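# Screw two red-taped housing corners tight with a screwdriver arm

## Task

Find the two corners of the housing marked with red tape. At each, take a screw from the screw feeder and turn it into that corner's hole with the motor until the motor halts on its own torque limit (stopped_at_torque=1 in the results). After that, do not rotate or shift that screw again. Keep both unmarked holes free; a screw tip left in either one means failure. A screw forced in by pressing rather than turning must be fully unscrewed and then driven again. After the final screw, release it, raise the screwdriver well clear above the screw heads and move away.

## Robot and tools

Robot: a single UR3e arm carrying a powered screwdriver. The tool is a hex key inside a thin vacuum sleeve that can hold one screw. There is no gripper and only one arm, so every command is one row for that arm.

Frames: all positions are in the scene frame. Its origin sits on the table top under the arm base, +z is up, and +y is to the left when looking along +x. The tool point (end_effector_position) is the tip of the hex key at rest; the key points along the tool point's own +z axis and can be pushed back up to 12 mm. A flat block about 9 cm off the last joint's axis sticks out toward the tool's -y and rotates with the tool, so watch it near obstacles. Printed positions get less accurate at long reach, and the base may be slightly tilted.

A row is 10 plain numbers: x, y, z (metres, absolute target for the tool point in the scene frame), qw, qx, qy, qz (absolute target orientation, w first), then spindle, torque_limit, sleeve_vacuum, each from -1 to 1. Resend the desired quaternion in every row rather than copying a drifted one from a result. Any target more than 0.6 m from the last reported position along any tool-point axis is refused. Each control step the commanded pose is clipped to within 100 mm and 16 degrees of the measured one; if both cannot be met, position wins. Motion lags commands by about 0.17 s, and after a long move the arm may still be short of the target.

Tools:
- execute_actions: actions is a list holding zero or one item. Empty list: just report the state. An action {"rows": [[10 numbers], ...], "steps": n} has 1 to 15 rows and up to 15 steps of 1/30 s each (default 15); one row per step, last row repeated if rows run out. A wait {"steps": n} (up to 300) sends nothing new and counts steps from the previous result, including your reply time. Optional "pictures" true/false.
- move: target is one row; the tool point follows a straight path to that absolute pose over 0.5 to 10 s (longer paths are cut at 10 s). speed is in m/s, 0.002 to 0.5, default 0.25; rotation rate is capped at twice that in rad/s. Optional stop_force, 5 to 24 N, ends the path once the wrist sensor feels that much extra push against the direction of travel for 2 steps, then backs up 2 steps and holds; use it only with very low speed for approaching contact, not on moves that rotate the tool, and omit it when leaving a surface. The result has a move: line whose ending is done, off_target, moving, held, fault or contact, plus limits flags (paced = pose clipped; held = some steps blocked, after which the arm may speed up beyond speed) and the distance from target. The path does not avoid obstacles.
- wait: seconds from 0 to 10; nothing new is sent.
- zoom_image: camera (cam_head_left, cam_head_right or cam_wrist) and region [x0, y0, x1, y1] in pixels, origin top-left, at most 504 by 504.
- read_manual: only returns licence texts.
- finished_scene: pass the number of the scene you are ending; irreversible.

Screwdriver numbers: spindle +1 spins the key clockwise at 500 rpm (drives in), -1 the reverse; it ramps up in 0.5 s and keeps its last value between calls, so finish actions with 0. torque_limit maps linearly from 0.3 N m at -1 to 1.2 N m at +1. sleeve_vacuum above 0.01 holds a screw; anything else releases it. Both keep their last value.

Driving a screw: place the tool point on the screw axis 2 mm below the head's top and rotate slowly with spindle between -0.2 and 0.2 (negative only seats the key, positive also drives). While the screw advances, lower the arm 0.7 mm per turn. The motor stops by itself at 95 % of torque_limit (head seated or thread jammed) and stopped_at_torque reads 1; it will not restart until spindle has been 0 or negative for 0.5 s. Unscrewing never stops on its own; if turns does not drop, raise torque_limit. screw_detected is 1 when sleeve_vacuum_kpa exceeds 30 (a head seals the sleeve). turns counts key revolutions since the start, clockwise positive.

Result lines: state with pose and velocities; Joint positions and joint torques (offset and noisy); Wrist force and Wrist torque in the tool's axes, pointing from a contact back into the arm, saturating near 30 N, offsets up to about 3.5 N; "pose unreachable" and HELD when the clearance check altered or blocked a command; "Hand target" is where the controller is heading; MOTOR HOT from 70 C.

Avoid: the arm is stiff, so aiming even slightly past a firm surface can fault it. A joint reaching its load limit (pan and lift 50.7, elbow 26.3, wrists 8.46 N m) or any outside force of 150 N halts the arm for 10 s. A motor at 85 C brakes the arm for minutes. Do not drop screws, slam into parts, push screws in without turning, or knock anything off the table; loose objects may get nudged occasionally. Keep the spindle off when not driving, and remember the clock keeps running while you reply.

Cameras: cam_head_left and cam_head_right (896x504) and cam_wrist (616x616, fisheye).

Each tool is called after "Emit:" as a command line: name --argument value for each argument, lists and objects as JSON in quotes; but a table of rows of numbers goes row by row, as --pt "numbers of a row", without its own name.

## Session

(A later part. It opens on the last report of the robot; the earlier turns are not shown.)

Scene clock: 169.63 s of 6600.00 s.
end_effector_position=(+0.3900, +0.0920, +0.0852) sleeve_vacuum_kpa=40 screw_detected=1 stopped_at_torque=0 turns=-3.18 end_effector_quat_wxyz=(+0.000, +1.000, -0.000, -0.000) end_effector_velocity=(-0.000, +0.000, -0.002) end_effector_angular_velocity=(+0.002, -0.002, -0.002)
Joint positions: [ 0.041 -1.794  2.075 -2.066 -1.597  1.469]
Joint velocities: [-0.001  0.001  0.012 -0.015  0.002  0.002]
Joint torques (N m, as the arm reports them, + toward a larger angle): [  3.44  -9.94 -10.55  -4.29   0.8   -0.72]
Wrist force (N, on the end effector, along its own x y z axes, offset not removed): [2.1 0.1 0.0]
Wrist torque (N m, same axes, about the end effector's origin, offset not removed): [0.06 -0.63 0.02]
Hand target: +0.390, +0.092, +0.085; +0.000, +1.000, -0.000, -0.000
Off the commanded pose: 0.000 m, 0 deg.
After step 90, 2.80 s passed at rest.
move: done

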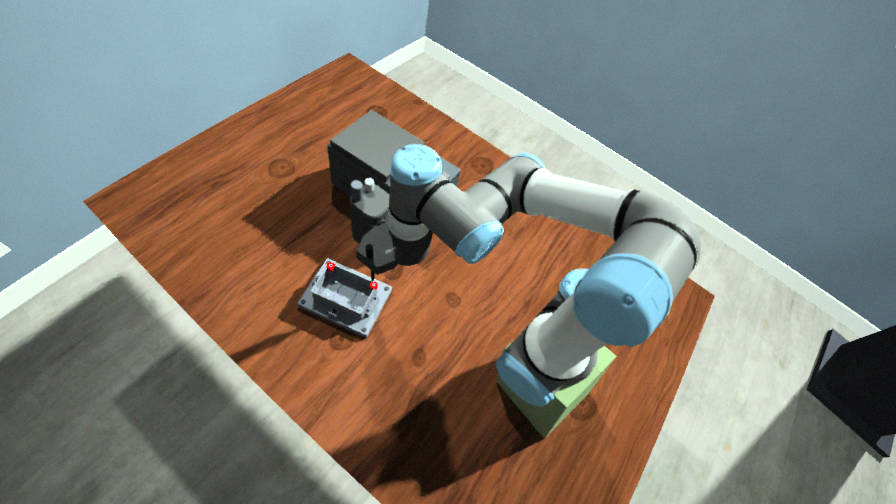

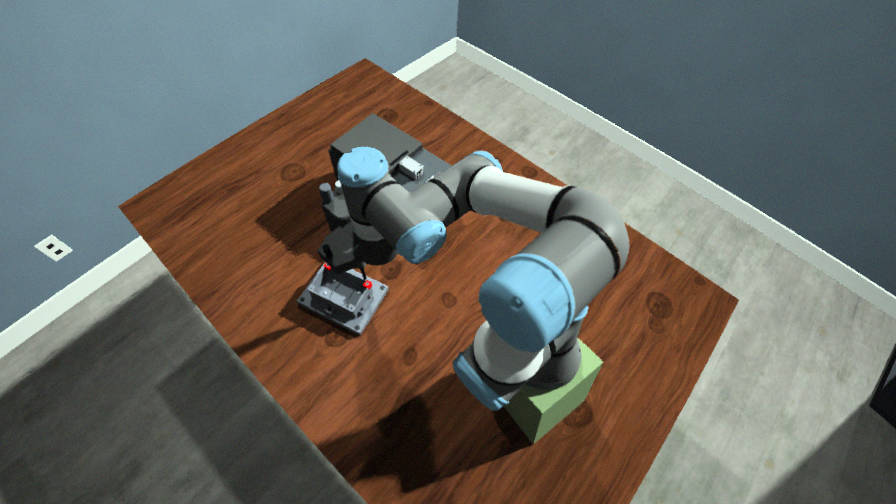

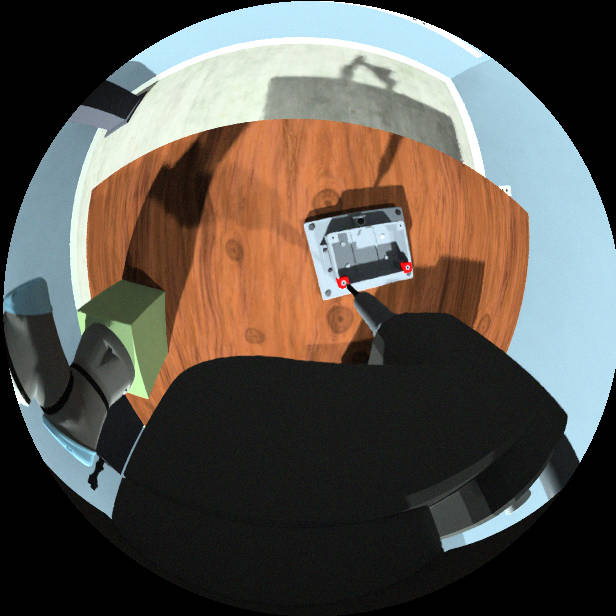

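Emit:
move --target '[0.3875, 0.093, 0.085, 0, 1, 0, 0, 0, 0, 1]' --speed 0.02

Emit:
move --target '[0.3875, 0.093, 0.060, 0, 1, 0, 0, 0, 0, 1]' --speed 0.006 --stop_force 5

Emit:
zoom_image --camera "cam_wrist" --region '[325, 265, 365, 305]'

Emit:
zoom_image --camera "cam_head_left" --region '[355, 260, 395, 300]'

Emit:
zoom_image --camera "cam_head_right" --region '[348, 260, 388, 300]'

Scene clock: 189.53 s of 6600.00 s.
end_effector_position=(+0.3876, +0.0930, +0.0850) sleeve_vacuum_kpa=40 screw_detected=1 stopped_at_torque=0 turns=-3.18 end_effector_quat_wxyz=(+0.000, +1.000, -0.000, -0.000) end_effector_velocity=(-0.001, +0.000, -0.000) end_effector_angular_velocity=(-0.000, +0.000, -0.001)
Joint positions: [ 0.044 -1.803  2.085 -2.068 -1.598  1.472]
Joint velocities: [ 0.001 -0.003  0.003 -0.    -0.     0.002]
Joint torques (N m, as the arm reports them, + toward a larger angle): [  5.5  -14.55 -10.44  -4.34  -0.57   1.05]
Wrist force (N, on the end effector, along its own x y z axes, offset not removed): [1.0 -1.1 -2.6]
Wrist torque (N m, same axes, about the end effector's origin, offset not removed): [-0.26 -0.51 -0.06]
Hand target: +0.387, +0.093, +0.085; +0.000, +1.000, +0.000, -0.000
Off the commanded pose: 0.000 m, 0 deg.
After step 90, 16.20 s passed at rest.
move: done

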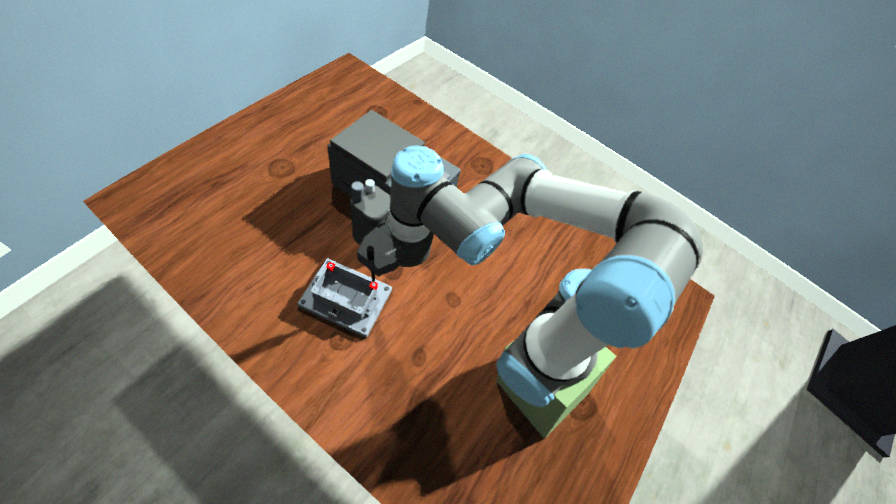

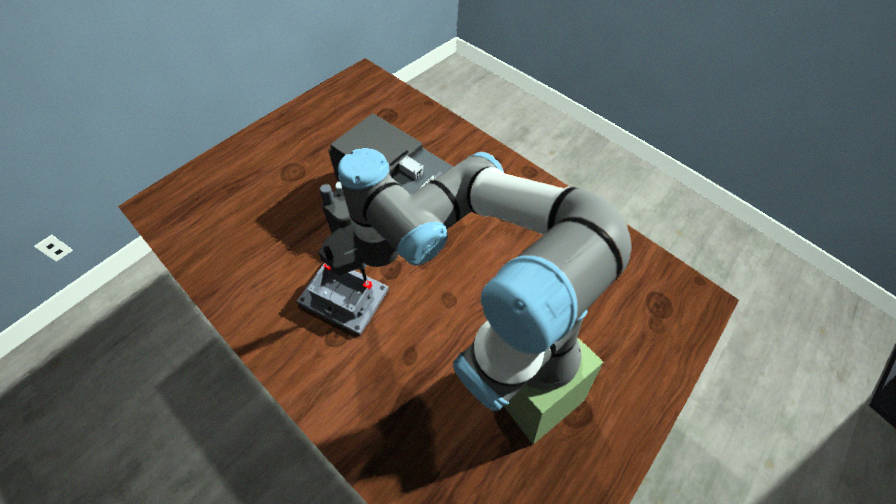

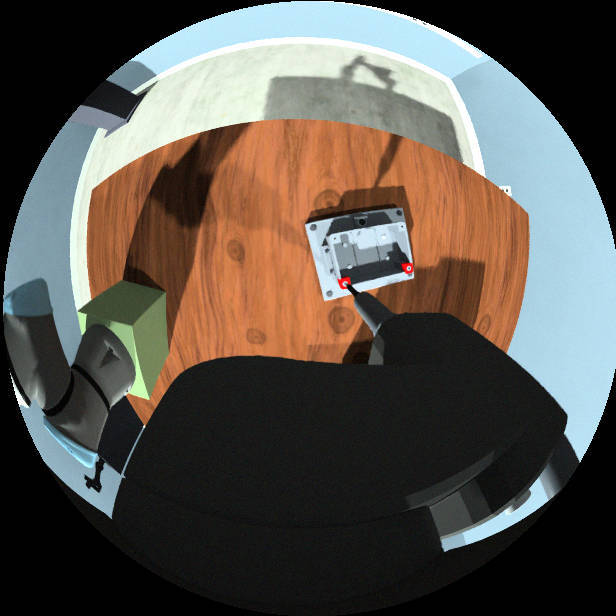

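Scene clock: 193.00 s of 6600.00 s.
end_effector_position=(+0.3874, +0.0930, +0.0665) sleeve_vacuum_kpa=40 screw_detected=1 stopped_at_torque=0 turns=-3.18 end_effector_quat_wxyz=(-0.000, +1.000, +0.000, -0.000) end_effector_velocity=(+0.001, -0.000, +0.003) end_effector_angular_velocity=(-0.000, -0.001, +0.000)
Joint positions: [ 0.042 -1.758  2.141 -2.169 -1.597  1.47 ]
Joint velocities: [-0.    -0.006 -0.008  0.013  0.    -0.   ]
Joint torques (N m, as the arm reports them, + toward a larger angle): [  0.72 -12.85 -12.29  -1.5    0.65  -0.71]
Wrist force (N, on the end effector, along its own x y z axes, offset not removed): [0.3 0.6 -6.9]
Wrist torque (N m, same axes, about the end effector's origin, offset not removed): [0.16 -0.33 -0.11]
Hand target: +0.388, +0.093, +0.067; -0.000, +1.000, +0.000, -0.000
Off the commanded pose: 0.006 m, 0 deg.
move: contact

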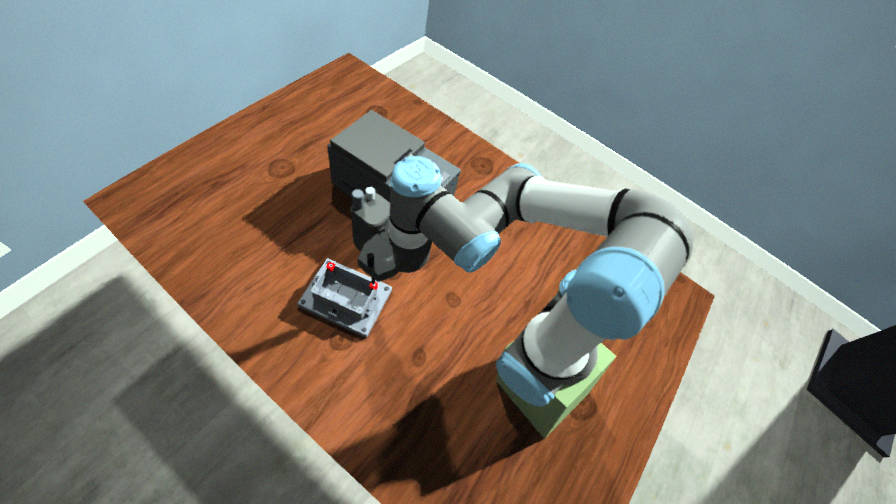

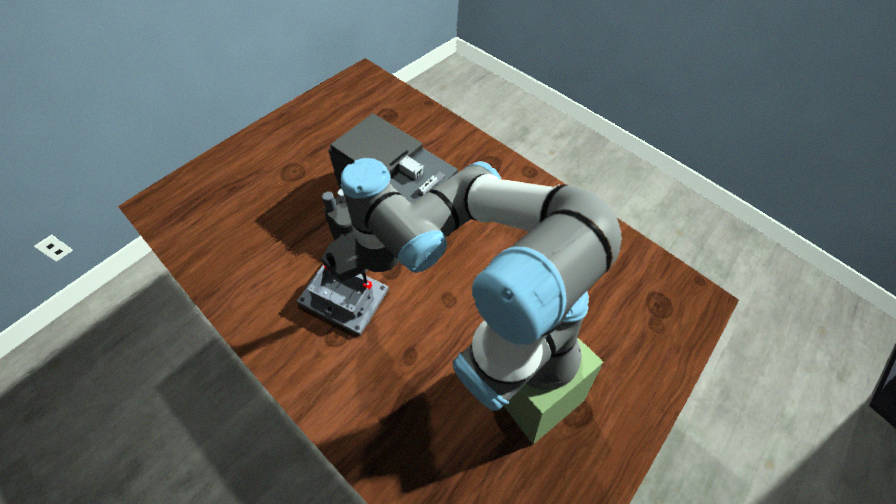

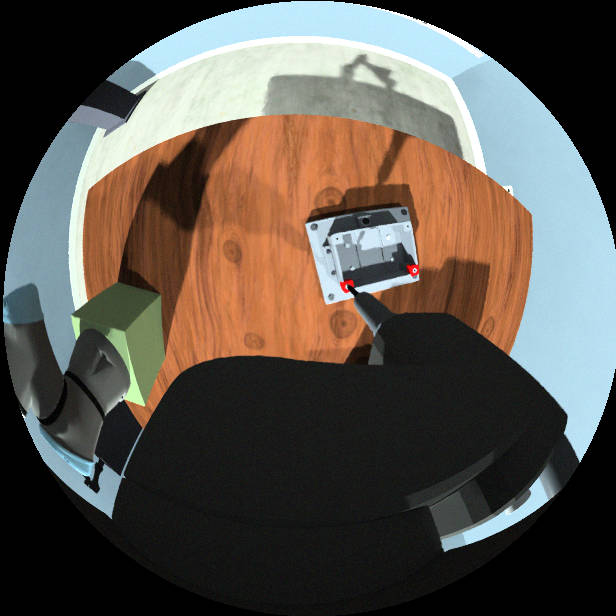

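Region (325, 265, 365, 305) of cam_wrist's 616x616 image, scaled by 12.600, with more detail than that image has.

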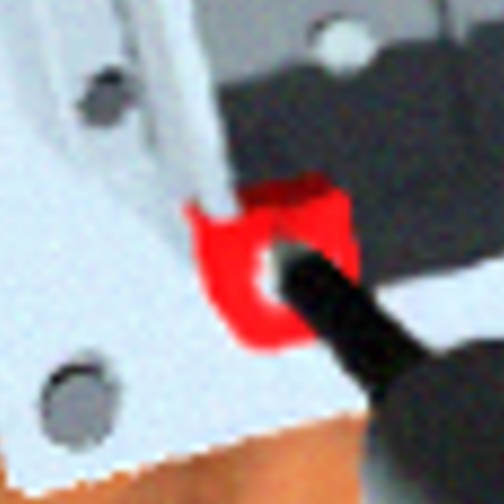

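Region (355, 260, 395, 300) of cam_head_left's 896x504 image, scaled by 12.600, with more detail than that image has.

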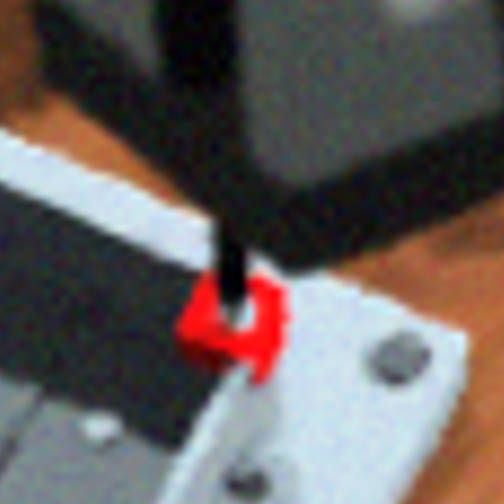

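Region (348, 260, 388, 300) of cam_head_right's 896x504 image, scaled by 12.600, with more detail than that image has.

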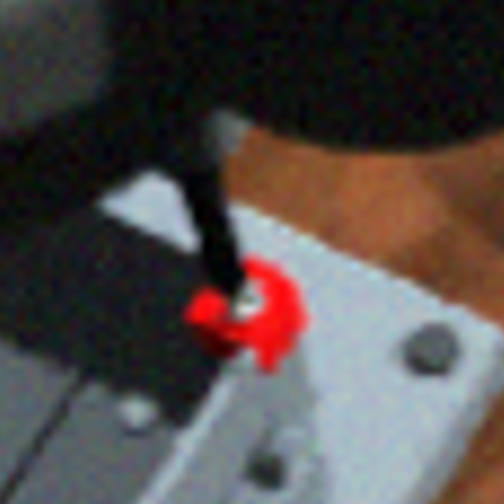

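Emit:
execute_actions --actions '[{"rows": [[0.3875,0.093,0.069,0,1,0,0,0,0,1],[0.3875,0.093,0.071,0,1,0,0,0,0,1],[0.3875,0.093,0.073,0,1,0,0,0,0,1],[0.3875,0.093,0.074,0,1,0,0,0,0,1],[0.3875,0.093,0.074,0,1,0,0,0,0,1],[0.3875,0.093,0.074,0,1,0,0,0,0,1],[0.3879,0.0923,0.074,0,1,0,0,0,0,1],[0.3883,0.0916,0.074,0,1,0,0,0,0,1]], "steps": 15}]' --pictures false

Emit:
execute_actions --actions '[{"steps": 6}]'

Emit:
zoom_image --camera "cam_wrist" --region '[325, 265, 365, 305]'

Emit:
zoom_image --camera "cam_head_left" --region '[355, 260, 395, 300]'

Emit:
zoom_image --camera "cam_head_right" --region '[348, 260, 388, 300]'

Scene clock: 203.27 s of 6600.00 s.
end_effector_position=(+0.3882, +0.0917, +0.0739) sleeve_vacuum_kpa=40 screw_detected=1 stopped_at_torque=0 turns=-3.18 end_effector_quat_wxyz=(+0.000, +1.000, +0.000, +0.000) end_effector_velocity=(+0.001, -0.001, +0.001) end_effector_angular_velocity=(+0.002, +0.000, -0.001)
Joint positions: [ 0.038 -1.777  2.118 -2.127 -1.596  1.466]
Joint velocities: [-0.006 -0.002 -0.005  0.007  0.003 -0.004]
Joint torques (N m, as the arm reports them, + toward a larger angle): [ -0.46 -14.68 -14.3   -2.35   0.69  -1.14]
Wrist force (N, on the end effector, along its own x y z axes, offset not removed): [2.8 -0.8 -0.4]
Wrist torque (N m, same axes, about the end effector's origin, offset not removed): [-0.18 -0.81 -0.01]
Hand target: +0.388, +0.092, +0.074; +0.000, +1.000, -0.000, +0.000
Off the commanded pose: 0.000 m, 0 deg.
Steps of this call (steps 1 to 90: nothing new was sent; then 6.77 s passed at rest; steps 91 to 105: all 15 steps of this action). Readings (end_effector_position | what the end effector reports):
91: (+0.3875, +0.0930, +0.0667) | sleeve_vacuum_kpa=40 screw_detected=1 stopped_at_torque=0 turns=-3.18
92: (+0.3875, +0.0930, +0.0670) | sleeve_vacuum_kpa=40 screw_detected=1 stopped_at_torque=0 turns=-3.18
94: (+0.3875, +0.0930, +0.0689) | sleeve_vacuum_kpa=40 screw_detected=1 stopped_at_torque=0 turns=-3.18
98: (+0.3874, +0.0930, +0.0726) | sleeve_vacuum_kpa=40 screw_detected=1 stopped_at_torque=0 turns=-3.18
105: the state above

Scene clock: 203.47 s of 6600.00 s.
end_effector_position=(+0.3883, +0.0916, +0.0740) sleeve_vacuum_kpa=40 screw_detected=1 stopped_at_torque=0 turns=-3.18 end_effector_quat_wxyz=(+0.000, +1.000, +0.000, +0.000) end_effector_velocity=(-0.000, +0.000, +0.000) end_effector_angular_velocity=(+0.000, +0.000, +0.001)
Joint positions: [ 0.037 -1.777  2.118 -2.127 -1.596  1.465]
Joint velocities: [ 0.    -0.    -0.     0.001  0.    -0.001]
Joint torques (N m, as the arm reports them, + toward a larger angle): [ -0.44 -15.02 -14.59  -2.38   0.8   -1.18]
Wrist force (N, on the end effector, along its own x y z axes, offset not removed): [2.8 1.0 -1.3]
Wrist torque (N m, same axes, about the end effector's origin, offset not removed): [0.28 -0.89 -0.22]
Hand target: +0.388, +0.092, +0.074; +0.000, +1.000, -0.000, +0.000
Off the commanded pose: 0.000 m, 0 deg.
Steps of this call (steps 1 to 6: nothing new was sent). Readings (end_effector_position | what the end effector reports):
1: (+0.3882, +0.0917, +0.0739) | sleeve_vacuum_kpa=40 screw_detected=1 stopped_at_torque=0 turns=-3.18
2: (+0.3883, +0.0917, +0.0740) | sleeve_vacuum_kpa=40 screw_detected=1 stopped_at_torque=0 turns=-3.18
4: (+0.3883, +0.0916, +0.0740) | sleeve_vacuum_kpa=40 screw_detected=1 stopped_at_torque=0 turns=-3.18
6: the state above

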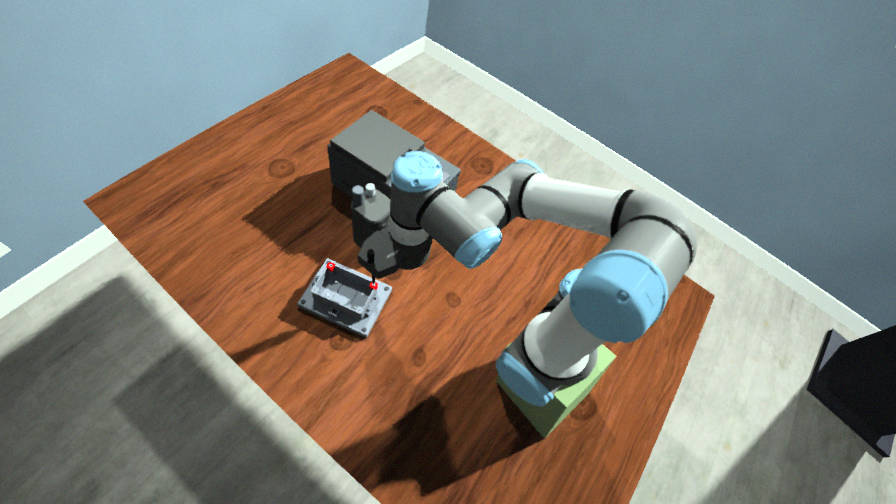

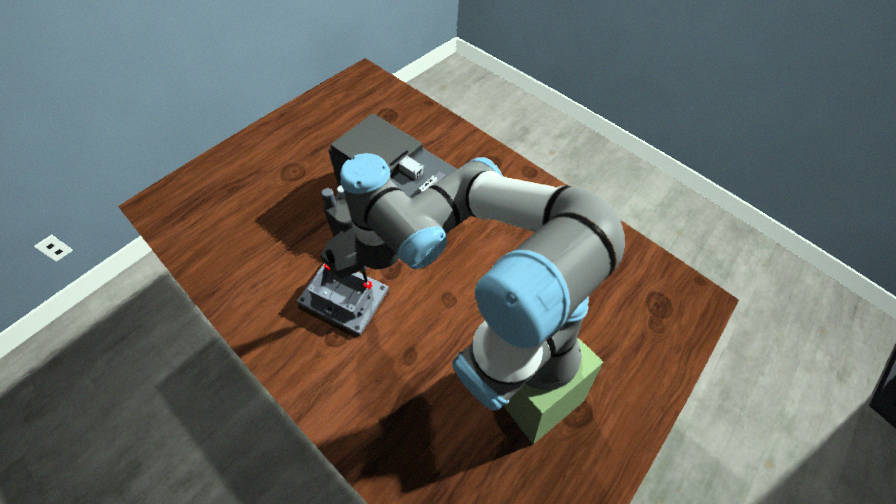

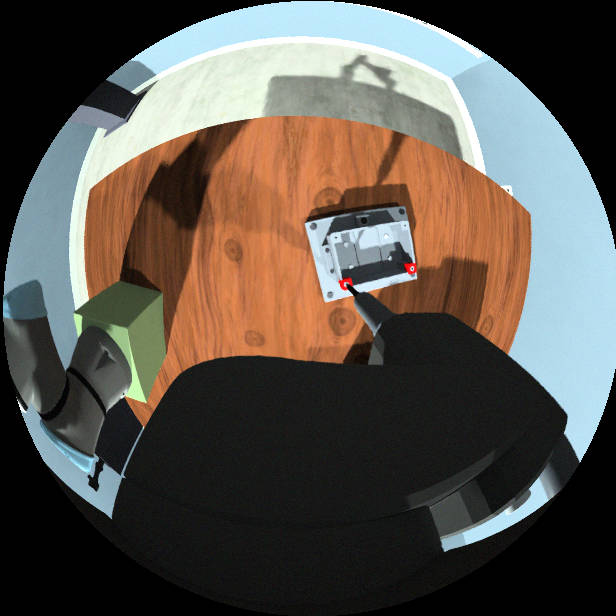

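Region (325, 265, 365, 305) of cam_wrist's 616x616 image, scaled by 12.600, with more detail than that image has.

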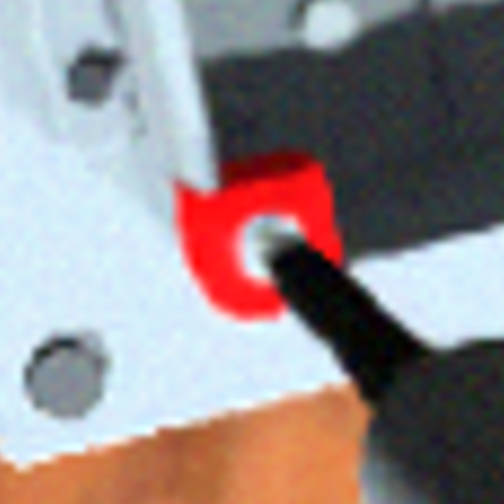

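Region (355, 260, 395, 300) of cam_head_left's 896x504 image, scaled by 12.600, with more detail than that image has.

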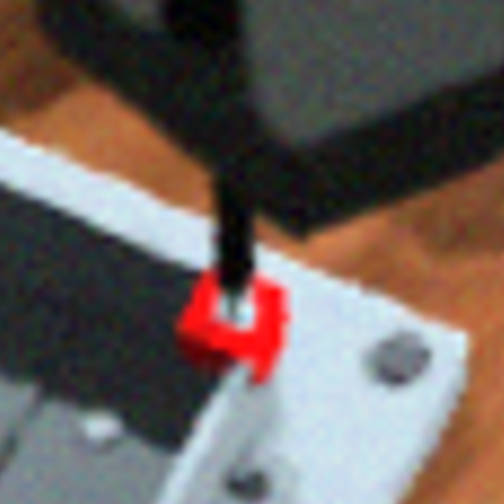

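Region (348, 260, 388, 300) of cam_head_right's 896x504 image, scaled by 12.600, with more detail than that image has.

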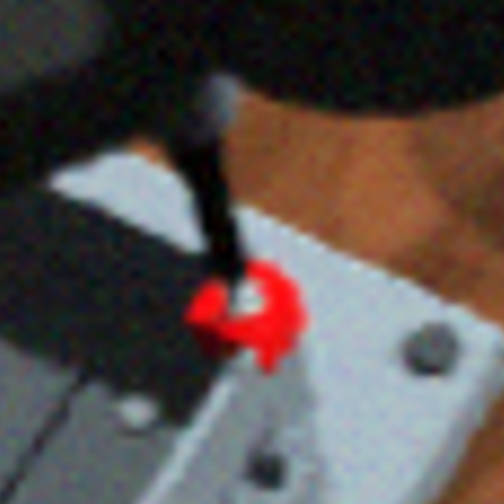

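Emit:
execute_actions --actions '[{"rows": [[0.3885,0.0908,0.074,0,1,0,0,0,0,1],[0.3885,0.0908,0.074,0,1,0,0,0,0,1],[0.3885,0.0908,0.074,0,1,0,0,0,0,1],[0.3885,0.0908,0.0735,0,1,0,0,0,0,1],[0.3885,0.0908,0.073,0,1,0,0,0,0,1],[0.3885,0.0908,0.0725,0,1,0,0,0,0,1],[0.3885,0.0908,0.072,0,1,0,0,0,0,1],[0.3885,0.0908,0.0715,0,1,0,0,0,0,1],[0.3885,0.0908,0.071,0,1,0,0,0,0,1]], "steps": 15}]' --pictures false

Emit:
execute_actions --actions '[{"rows": [[0.3885,0.0908,0.0705,0,1,0,0,0,0,1],[0.3885,0.0908,0.070,0,1,0,0,0,0,1],[0.3885,0.0908,0.0695,0,1,0,0,0,0,1],[0.3885,0.0908,0.069,0,1,0,0,0,0,1]], "steps": 12}]'

Emit:
zoom_image --camera "cam_wrist" --region '[325, 265, 365, 305]'

Emit:
zoom_image --camera "cam_head_left" --region '[355, 260, 395, 300]'

Scene clock: 212.37 s of 6600.00 s.
end_effector_position=(+0.3885, +0.0908, +0.0712) sleeve_vacuum_kpa=40 screw_detected=1 stopped_at_torque=0 turns=-3.18 end_effector_quat_wxyz=(-0.000, +1.000, -0.000, -0.000) end_effector_velocity=(+0.000, -0.001, -0.002) end_effector_angular_velocity=(-0.000, -0.001, -0.002)
Joint positions: [ 0.034 -1.771  2.126 -2.141 -1.595  1.462]
Joint velocities: [-0.001  0.006  0.007 -0.014  0.     0.   ]
Joint torques (N m, as the arm reports them, + toward a larger angle): [-0.72 -9.93 -9.98 -4.37  0.78 -1.15]
Wrist force (N, on the end effector, along its own x y z axes, offset not removed): [1.2 -0.7 -1.4]
Wrist torque (N m, same axes, about the end effector's origin, offset not removed): [-0.16 -0.44 0.08]
Hand target: +0.388, +0.091, +0.071; -0.000, +1.000, -0.000, -0.000
Off the commanded pose: 0.000 m, 0 deg.
Steps of this call (steps 1 to 90: nothing new was sent; then 5.40 s passed at rest; steps 91 to 105: all 15 steps of this action). Readings (end_effector_position | what the end effector reports):
91: (+0.3883, +0.0916, +0.0740) | sleeve_vacuum_kpa=40 screw_detected=1 stopped_at_torque=0 turns=-3.18
92: (+0.3883, +0.0915, +0.0740) | sleeve_vacuum_kpa=40 screw_detected=1 stopped_at_torque=0 turns=-3.18
94: (+0.3885, +0.0911, +0.0740) | sleeve_vacuum_kpa=40 screw_detected=1 stopped_at_torque=0 turns=-3.18
98: (+0.3886, +0.0909, +0.0732) | sleeve_vacuum_kpa=40 screw_detected=1 stopped_at_torque=0 turns=-3.18
105: the state above

Scene clock: 212.77 s of 6600.00 s.
end_effector_position=(+0.3885, +0.0908, +0.0691) sleeve_vacuum_kpa=34 screw_detected=1 stopped_at_torque=0 turns=-3.18 end_effector_quat_wxyz=(+0.000, +1.000, -0.000, +0.000) end_effector_velocity=(-0.001, +0.000, -0.001) end_effector_angular_velocity=(+0.000, +0.001, +0.000)
Joint positions: [ 0.034 -1.765  2.133 -2.153 -1.595  1.462]
Joint velocities: [ 0.     0.003  0.004 -0.005  0.     0.   ]
Joint torques (N m, as the arm reports them, + toward a larger angle): [-0.57 -8.3  -7.86 -3.35  1.03 -1.22]
Wrist force (N, on the end effector, along its own x y z axes, offset not removed): [4.5 0.7 -3.5]
Wrist torque (N m, same axes, about the end effector's origin, offset not removed): [-0.05 -1.02 -0.04]
Hand target: +0.388, +0.091, +0.069; -0.000, +1.000, +0.000, -0.000
Off the commanded pose: 0.000 m, 0 deg.
Steps of this call (steps 1 to 12: all 12 steps of this action). Readings (end_effector_position | what the end effector reports):
1: (+0.3885, +0.0908, +0.0711) | sleeve_vacuum_kpa=40 screw_detected=1 stopped_at_torque=0 turns=-3.18
2: (+0.3885, +0.0908, +0.0710) | sleeve_vacuum_kpa=40 screw_detected=1 stopped_at_torque=0 turns=-3.18
4: (+0.3886, +0.0908, +0.0706) | sleeve_vacuum_kpa=33 screw_detected=1 stopped_at_torque=0 turns=-3.18
8: (+0.3886, +0.0908, +0.0695) | sleeve_vacuum_kpa=34 screw_detected=1 stopped_at_torque=0 turns=-3.18
12: the state above

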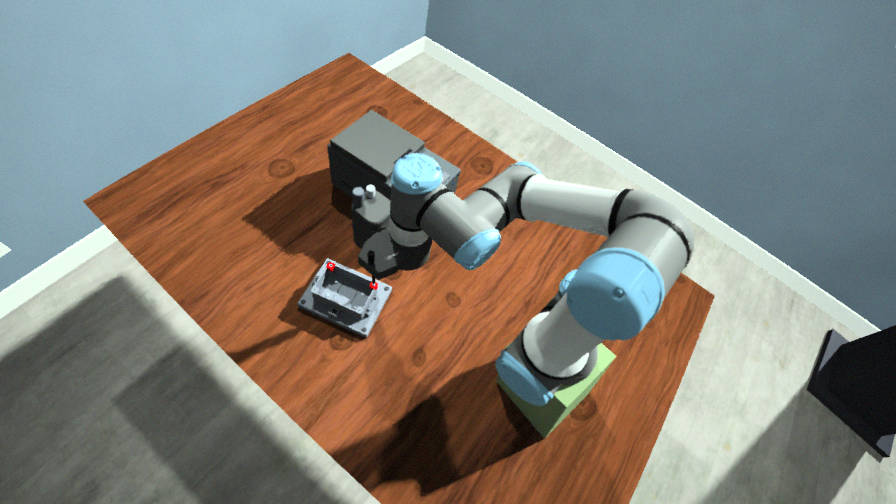

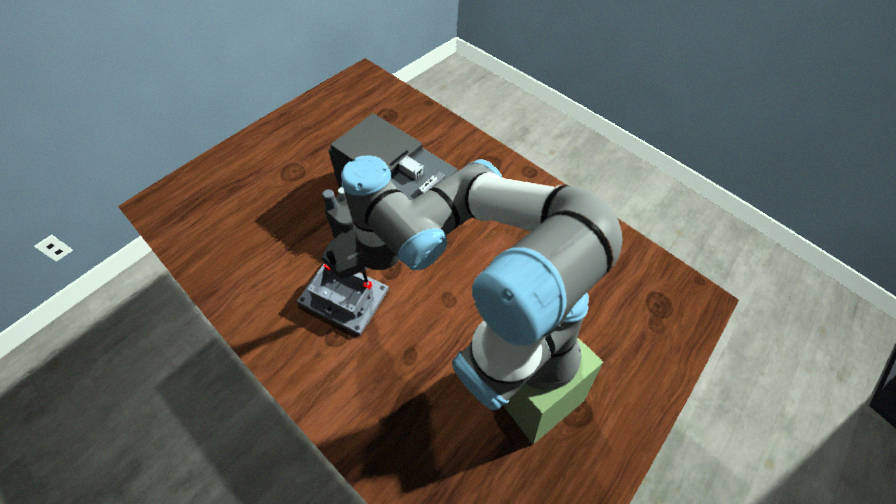

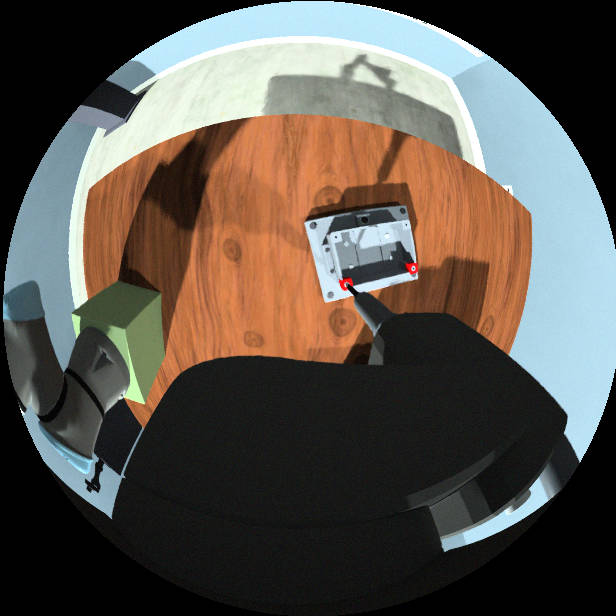

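Region (325, 265, 365, 305) of cam_wrist's 616x616 image, scaled by 12.600, with more detail than that image has.

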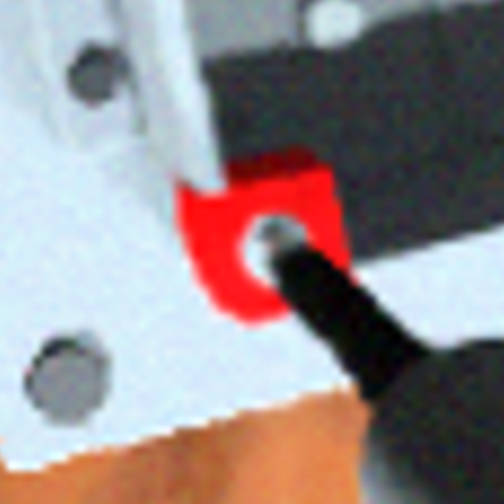

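Region (355, 260, 395, 300) of cam_head_left's 896x504 image, scaled by 12.600, with more detail than that image has.

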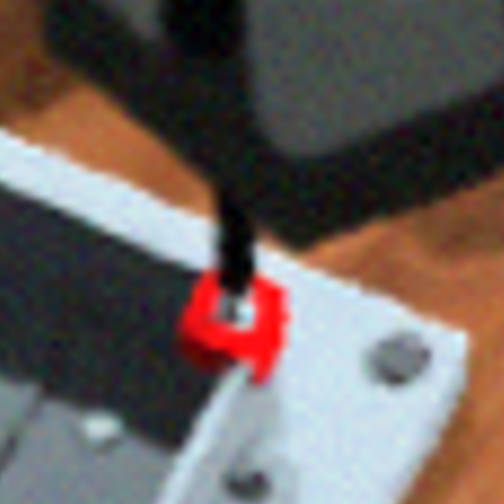

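Emit:
execute_actions --actions '[{"rows": [[0.3886,0.0907,0.0695,0,1,0,0,0,0,1],[0.3887,0.0907,0.0695,0,1,0,0,0,0,1],[0.3888,0.0906,0.0695,0,1,0,0,0,0,1],[0.3889,0.0905,0.0695,0,1,0,0,0,0,1],[0.389,0.0905,0.0695,0,1,0,0,0,0,1]], "steps": 15}]' --pictures false

Scene clock: 216.37 s of 6600.00 s.
end_effector_position=(+0.3890, +0.0905, +0.0695) sleeve_vacuum_kpa=39 screw_detected=1 stopped_at_torque=0 turns=-3.18 end_effector_quat_wxyz=(-0.000, +1.000, +0.000, -0.000) end_effector_velocity=(+0.000, +0.000, +0.000) end_effector_angular_velocity=(+0.000, -0.000, +0.001)
Joint positions: [ 0.033 -1.765  2.13  -2.151 -1.595  1.461]
Joint velocities: [ 0.     0.    -0.001  0.     0.    -0.001]
Joint torques (N m, as the arm reports them, + toward a larger angle): [ -0.41  -8.75 -12.86  -1.74   1.08  -1.25]
Wrist force (N, on the end effector, along its own x y z axes, offset not removed): [0.4 1.5 -3.1]
Wrist torque (N m, same axes, about the end effector's origin, offset not removed): [0.19 0.04 -0.07]
Hand target: +0.389, +0.091, +0.070; -0.000, +1.000, -0.000, +0.000
Off the commanded pose: 0.000 m, 0 deg.
Steps of this call (steps 1 to 90: nothing new was sent; then 0.10 s passed at rest; steps 91 to 105: all 15 steps of this action). Readings (end_effector_position | what the end effector reports):
91: (+0.3885, +0.0908, +0.0690) | sleeve_vacuum_kpa=34 screw_detected=1 stopped_at_torque=0 turns=-3.18
92: (+0.3885, +0.0908, +0.0690) | sleeve_vacuum_kpa=34 screw_detected=1 stopped_at_torque=0 turns=-3.18
94: (+0.3885, +0.0908, +0.0692) | sleeve_vacuum_kpa=34 screw_detected=1 stopped_at_torque=0 turns=-3.18
98: (+0.3888, +0.0906, +0.0694) | sleeve_vacuum_kpa=40 screw_detected=1 stopped_at_torque=0 turns=-3.18
105: the state above

Emit:
execute_actions --actions '[{"rows": [[0.3891,0.0904,0.0693,0,1,0,0,0,0,1],[0.3891,0.0903,0.0691,0,1,0,0,0,0,1],[0.3892,0.0902,0.069,0,1,0,0,0,0,1]], "steps": 12}]' --pictures false

Emit:
execute_actions --actions '[{"steps": 3}]' --pictures false

Scene clock: 219.23 s of 6600.00 s.
end_effector_position=(+0.3892, +0.0902, +0.0690) sleeve_vacuum_kpa=39 screw_detected=1 stopped_at_torque=0 turns=-3.18 end_effector_quat_wxyz=(-0.000, +1.000, +0.000, +0.000) end_effector_velocity=(+0.000, -0.000, -0.000) end_effector_angular_velocity=(-0.000, -0.001, +0.001)
Joint positions: [ 0.031 -1.763  2.131 -2.153 -1.595  1.46 ]
Joint velocities: [-0.     0.     0.    -0.002  0.    -0.001]
Joint torques (N m, as the arm reports them, + toward a larger angle): [-1.3  -8.93 -8.96 -4.13  0.58 -1.16]
Wrist force (N, on the end effector, along its own x y z axes, offset not removed): [2.9 -1.6 -5.9]
Wrist torque (N m, same axes, about the end effector's origin, offset not removed): [-0.28 -1.13 0.03]
Hand target: +0.389, +0.090, +0.069; -0.000, +1.000, -0.000, -0.000
Off the commanded pose: 0.000 m, 0 deg.
Steps of this call (steps 1 to 74: nothing new was sent; steps 75 to 86: all 12 steps of this action). Readings (end_effector_position | what the end effector reports):
75: (+0.3890, +0.0905, +0.0695) | sleeve_vacuum_kpa=39 screw_detected=1 stopped_at_torque=0 turns=-3.18
76: (+0.3890, +0.0905, +0.0695) | sleeve_vacuum_kpa=39 screw_detected=1 stopped_at_torque=0 turns=-3.18
78: (+0.3891, +0.0904, +0.0694) | sleeve_vacuum_kpa=39 screw_detected=1 stopped_at_torque=0 turns=-3.18
82: (+0.3892, +0.0903, +0.0691) | sleeve_vacuum_kpa=39 screw_detected=1 stopped_at_torque=0 turns=-3.18
86: the state above

Scene clock: 219.33 s of 6600.00 s.
end_effector_position=(+0.3892, +0.0902, +0.0690) sleeve_vacuum_kpa=39 screw_detected=1 stopped_at_torque=0 turns=-3.18 end_effector_quat_wxyz=(-0.000, +1.000, +0.000, +0.000) end_effector_velocity=(-0.000, +0.000, -0.000) end_effector_angular_velocity=(-0.000, +0.000, +0.002)
Joint positions: [ 0.031 -1.763  2.131 -2.153 -1.595  1.46 ]
Joint velocities: [ 0.001  0.     0.    -0.    -0.    -0.   ]
Joint torques (N m, as the arm reports them, + toward a larger angle): [-1.13 -8.58 -9.12 -4.04  0.49 -1.09]
Wrist force (N, on the end effector, along its own x y z axes, offset not removed): [0.7 -0.4 -4.7]
Wrist torque (N m, same axes, about the end effector's origin, offset not removed): [0.09 -0.53 -0.07]
Hand target: +0.389, +0.090, +0.069; -0.000, +1.000, -0.000, -0.000
Off the commanded pose: 0.000 m, 0 deg.
Steps of this call (steps 1 to 3: nothing new was sent). Readings (end_effector_position | what the end effector reports):
1: (+0.3892, +0.0902, +0.0690) | sleeve_vacuum_kpa=39 screw_detected=1 stopped_at_torque=0 turns=-3.18
2: (+0.3892, +0.0902, +0.0690) | sleeve_vacuum_kpa=39 screw_detected=1 stopped_at_torque=0 turns=-3.18
3: the state above

Emit:
execute_actions --actions '[{"rows": [[0.3891,0.09035,0.0688,0,1,0,0,0,0,1],[0.3891,0.09035,0.0687,0,1,0,0,0,0,1],[0.3891,0.09035,0.0686,0,1,0,0,0,0,1],[0.3891,0.09035,0.0685,0,1,0,0,0.2,0,1],[0.3891,0.09035,0.0685,0,1,0,0,0.2,0,1],[0.3891,0.09035,0.0684,0,1,0,0,0.2,0,1],[0.3891,0.09035,0.0684,0,1,0,0,0.2,0,1],[0.3891,0.09035,0.0683,0,1,0,0,0.2,0,1],[0.3891,0.09035,0.0683,0,1,0,0,0.2,0,1],[0.3891,0.09035,0.0682,0,1,0,0,0.2,0,1],[0.3891,0.09035,0.0682,0,1,0,0,0.2,0,1],[0.3891,0.09035,0.0681,0,1,0,0,0.2,0,1],[0.3891,0.09035,0.0681,0,1,0,0,0.2,0,1],[0.3891,0.09035,0.068,0,1,0,0,0.2,0,1],[0.3891,0.09035,0.068,0,1,0,0,0.2,0,1]], "steps": 15}]' --pictures false

Emit:
execute_actions --actions '[{"rows": [[0.3891,0.09035,0.068,0,1,0,0,0.2,0,1],[0.3891,0.09035,0.068,0,1,0,0,0.2,0,1],[0.3891,0.09035,0.068,0,1,0,0,0.2,0,1],[0.3891,0.09035,0.068,0,1,0,0,0.2,0,1],[0.3891,0.09035,0.068,0,1,0,0,0.2,0,1],[0.3891,0.09035,0.068,0,1,0,0,0.2,0,1],[0.3891,0.09035,0.068,0,1,0,0,0.2,0,1],[0.3891,0.09035,0.068,0,1,0,0,0.2,0,1],[0.3891,0.09035,0.068,0,1,0,0,0.2,0,1],[0.3891,0.09035,0.068,0,1,0,0,0.2,0,1],[0.3891,0.09035,0.068,0,1,0,0,0.2,0,1],[0.3891,0.09035,0.068,0,1,0,0,0.2,0,1],[0.3891,0.09035,0.068,0,1,0,0,0.2,0,1],[0.3891,0.09035,0.068,0,1,0,0,0.2,0,1],[0.3891,0.09035,0.068,0,1,0,0,0,0,1]], "steps": 15}]' --pictures false

Scene clock: 227.67 s of 6600.00 s.
end_effector_position=(+0.3891, +0.0903, +0.0682) sleeve_vacuum_kpa=39 screw_detected=1 stopped_at_torque=0 turns=-2.57 end_effector_quat_wxyz=(+0.000, +1.000, -0.000, -0.000) end_effector_velocity=(-0.000, -0.000, -0.002) end_effector_angular_velocity=(-0.000, +0.001, -0.001)
Joint positions: [ 0.032 -1.761  2.133 -2.158 -1.595  1.46 ]
Joint velocities: [-0.001  0.004  0.006 -0.009 -0.    -0.   ]
Joint torques (N m, as the arm reports them, + toward a larger angle): [ 5.23 -9.3  -8.96 -4.05 -0.5   1.09]
Wrist force (N, on the end effector, along its own x y z axes, offset not removed): [-1.4 -0.1 -5.1]
Wrist torque (N m, same axes, about the end effector's origin, offset not removed): [0.11 0.13 -0.08]
Hand target: +0.389, +0.090, +0.068; -0.000, +1.000, +0.000, -0.000
Off the commanded pose: 0.000 m, 0 deg.
Steps of this call (steps 1 to 90: nothing new was sent; then 4.83 s passed at rest; steps 91 to 105: all 15 steps of this action). Readings (end_effector_position | what the end effector reports):
91: (+0.3892, +0.0902, +0.0690) | sleeve_vacuum_kpa=39 screw_detected=1 stopped_at_torque=0 turns=-3.18
92: (+0.3892, +0.0902, +0.0690) | sleeve_vacuum_kpa=39 screw_detected=1 stopped_at_torque=0 turns=-3.18
94: (+0.3892, +0.0902, +0.0688) | sleeve_vacuum_kpa=39 screw_detected=1 stopped_at_torque=0 turns=-3.17
98: (+0.3891, +0.0903, +0.0685) | sleeve_vacuum_kpa=39 screw_detected=1 stopped_at_torque=0 turns=-2.96
105: the state above

Scene clock: 228.17 s of 6600.00 s.
end_effector_position=(+0.3891, +0.0903, +0.0680) sleeve_vacuum_kpa=40 screw_detected=1 stopped_at_torque=0 turns=-1.79 end_effector_quat_wxyz=(+0.000, +1.000, -0.000, -0.000) end_effector_velocity=(-0.000, -0.000, -0.000) end_effector_angular_velocity=(+0.000, +0.001, -0.000)
Joint positions: [ 0.032 -1.761  2.134 -2.159 -1.595  1.46 ]
Joint velocities: [-0.001 -0.     0.001 -0.     0.    -0.001]
Joint torques (N m, as the arm reports them, + toward a larger angle): [ 5.41 -8.88 -9.16 -3.96 -0.35  0.78]
Wrist force (N, on the end effector, along its own x y z axes, offset not removed): [-0.3 -0.1 -5.2]
Wrist torque (N m, same axes, about the end effector's origin, offset not removed): [0.19 -0.22 -0.15]
Hand target: +0.389, +0.090, +0.068; +0.000, +1.000, -0.000, +0.000
Off the commanded pose: 0.000 m, 0 deg.
Steps of this call (steps 1 to 15: all 15 steps of this action). Readings (end_effector_position | what the end effector reports):
1: (+0.3891, +0.0903, +0.0681) | sleeve_vacuum_kpa=40 screw_detected=1 stopped_at_torque=0 turns=-2.52
2: (+0.3891, +0.0903, +0.0681) | sleeve_vacuum_kpa=40 screw_detected=1 stopped_at_torque=0 turns=-2.46
4: (+0.3891, +0.0903, +0.0680) | sleeve_vacuum_kpa=40 screw_detected=1 stopped_at_torque=0 turns=-2.35
8: (+0.3891, +0.0903, +0.0680) | sleeve_vacuum_kpa=40 screw_detected=1 stopped_at_torque=0 turns=-2.13
15: the state above

Emit:
move --target '[0.38895, 0.09045, 0.063, 0, 1, 0, 0, 0.5, 0, 1]' --speed 0.0035

Emit:
execute_actions --actions '[{"rows": [[0.38895,0.09045,0.063,0,1,0,0,0,0,1]], "steps": 8}]' --pictures false

Emit:
zoom_image --camera "cam_wrist" --region '[325, 265, 365, 305]'

Scene clock: 233.17 s of 6600.00 s.
end_effector_position=(+0.3890, +0.0904, +0.0631) sleeve_vacuum_kpa=40 screw_detected=1 stopped_at_torque=0 turns=4.56 end_effector_quat_wxyz=(-0.000, +1.000, +0.000, +0.000) end_effector_velocity=(+0.000, +0.000, -0.001) end_effector_angular_velocity=(-0.000, -0.000, +0.000)
Joint positions: [ 0.032 -1.748  2.149 -2.186 -1.595  1.46 ]
Joint velocities: [ 0.001  0.002  0.002 -0.004 -0.001  0.   ]
Joint torques (N m, as the arm reports them, + toward a larger angle): [-0.78 -7.66 -8.66 -3.78  0.73 -1.16]
Wrist force (N, on the end effector, along its own x y z axes, offset not removed): [1.9 1.7 -6.5]
Wrist torque (N m, same axes, about the end effector's origin, offset not removed): [0.51 -0.74 -0.11]
Hand target: +0.389, +0.090, +0.063; -0.000, +1.000, +0.000, -0.000
Off the commanded pose: 0.000 m, 0 deg.
After step 90, 0.37 s passed at rest.
move: done

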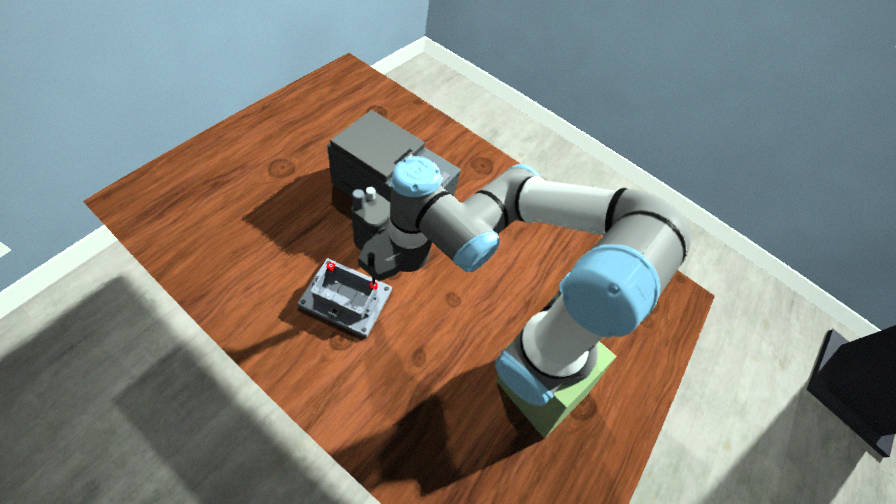

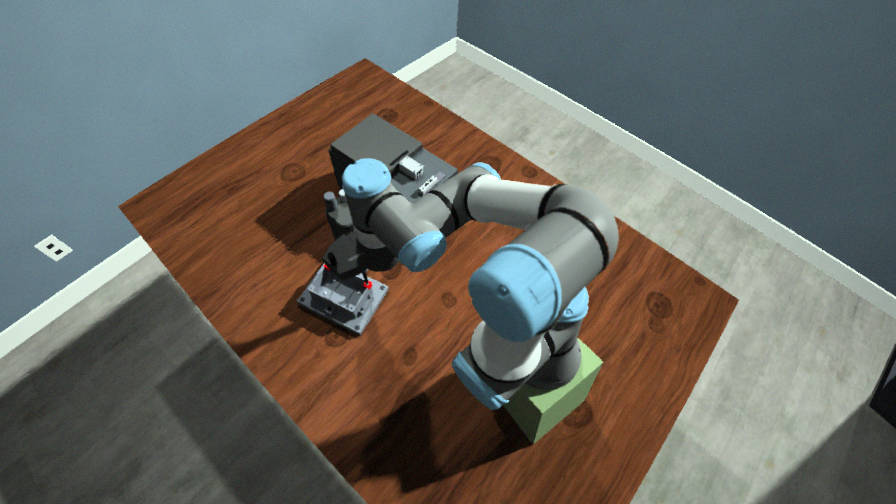

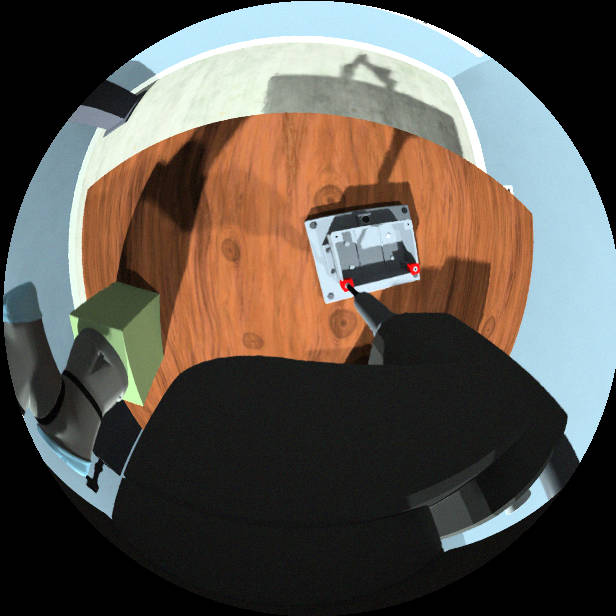

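Scene clock: 233.43 s of 6600.00 s.
end_effector_position=(+0.3890, +0.0904, +0.0630) sleeve_vacuum_kpa=40 screw_detected=1 stopped_at_torque=0 turns=4.56 end_effector_quat_wxyz=(-0.000, +1.000, -0.000, +0.000) end_effector_velocity=(+0.000, -0.000, -0.000) end_effector_angular_velocity=(-0.000, +0.000, -0.000)
Joint positions: [ 0.032 -1.748  2.149 -2.187 -1.595  1.46 ]
Joint velocities: [-0.001  0.    -0.     0.     0.    -0.   ]
Joint torques (N m, as the arm reports them, + toward a larger angle): [-0.85 -8.47 -8.51 -3.69  0.65 -1.12]
Wrist force (N, on the end effector, along its own x y z axes, offset not removed): [-0.2 -1.2 -5.7]
Wrist torque (N m, same axes, about the end effector's origin, offset not removed): [-0.28 -0.09 0.04]
Hand target: +0.389, +0.090, +0.063; -0.000, +1.000, +0.000, -0.000
Off the commanded pose: 0.000 m, 0 deg.
Steps of this call (steps 1 to 8: all 8 steps of this action). Readings (end_effector_position | what the end effector reports):
1: (+0.3890, +0.0904, +0.0630) | sleeve_vacuum_kpa=40 screw_detected=1 stopped_at_torque=0 turns=4.56
2: (+0.3890, +0.0904, +0.0630) | sleeve_vacuum_kpa=40 screw_detected=1 stopped_at_torque=0 turns=4.56
4: (+0.3890, +0.0904, +0.0630) | sleeve_vacuum_kpa=40 screw_detected=1 stopped_at_torque=0 turns=4.56
8: the state above

Region (325, 265, 365, 305) of cam_wrist's 616x616 image, scaled by 12.600, with more detail than that image has.

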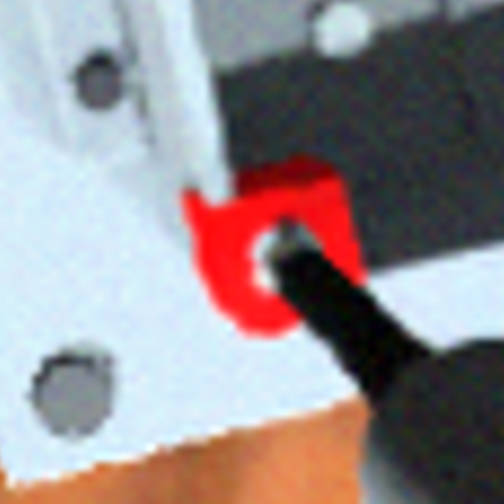

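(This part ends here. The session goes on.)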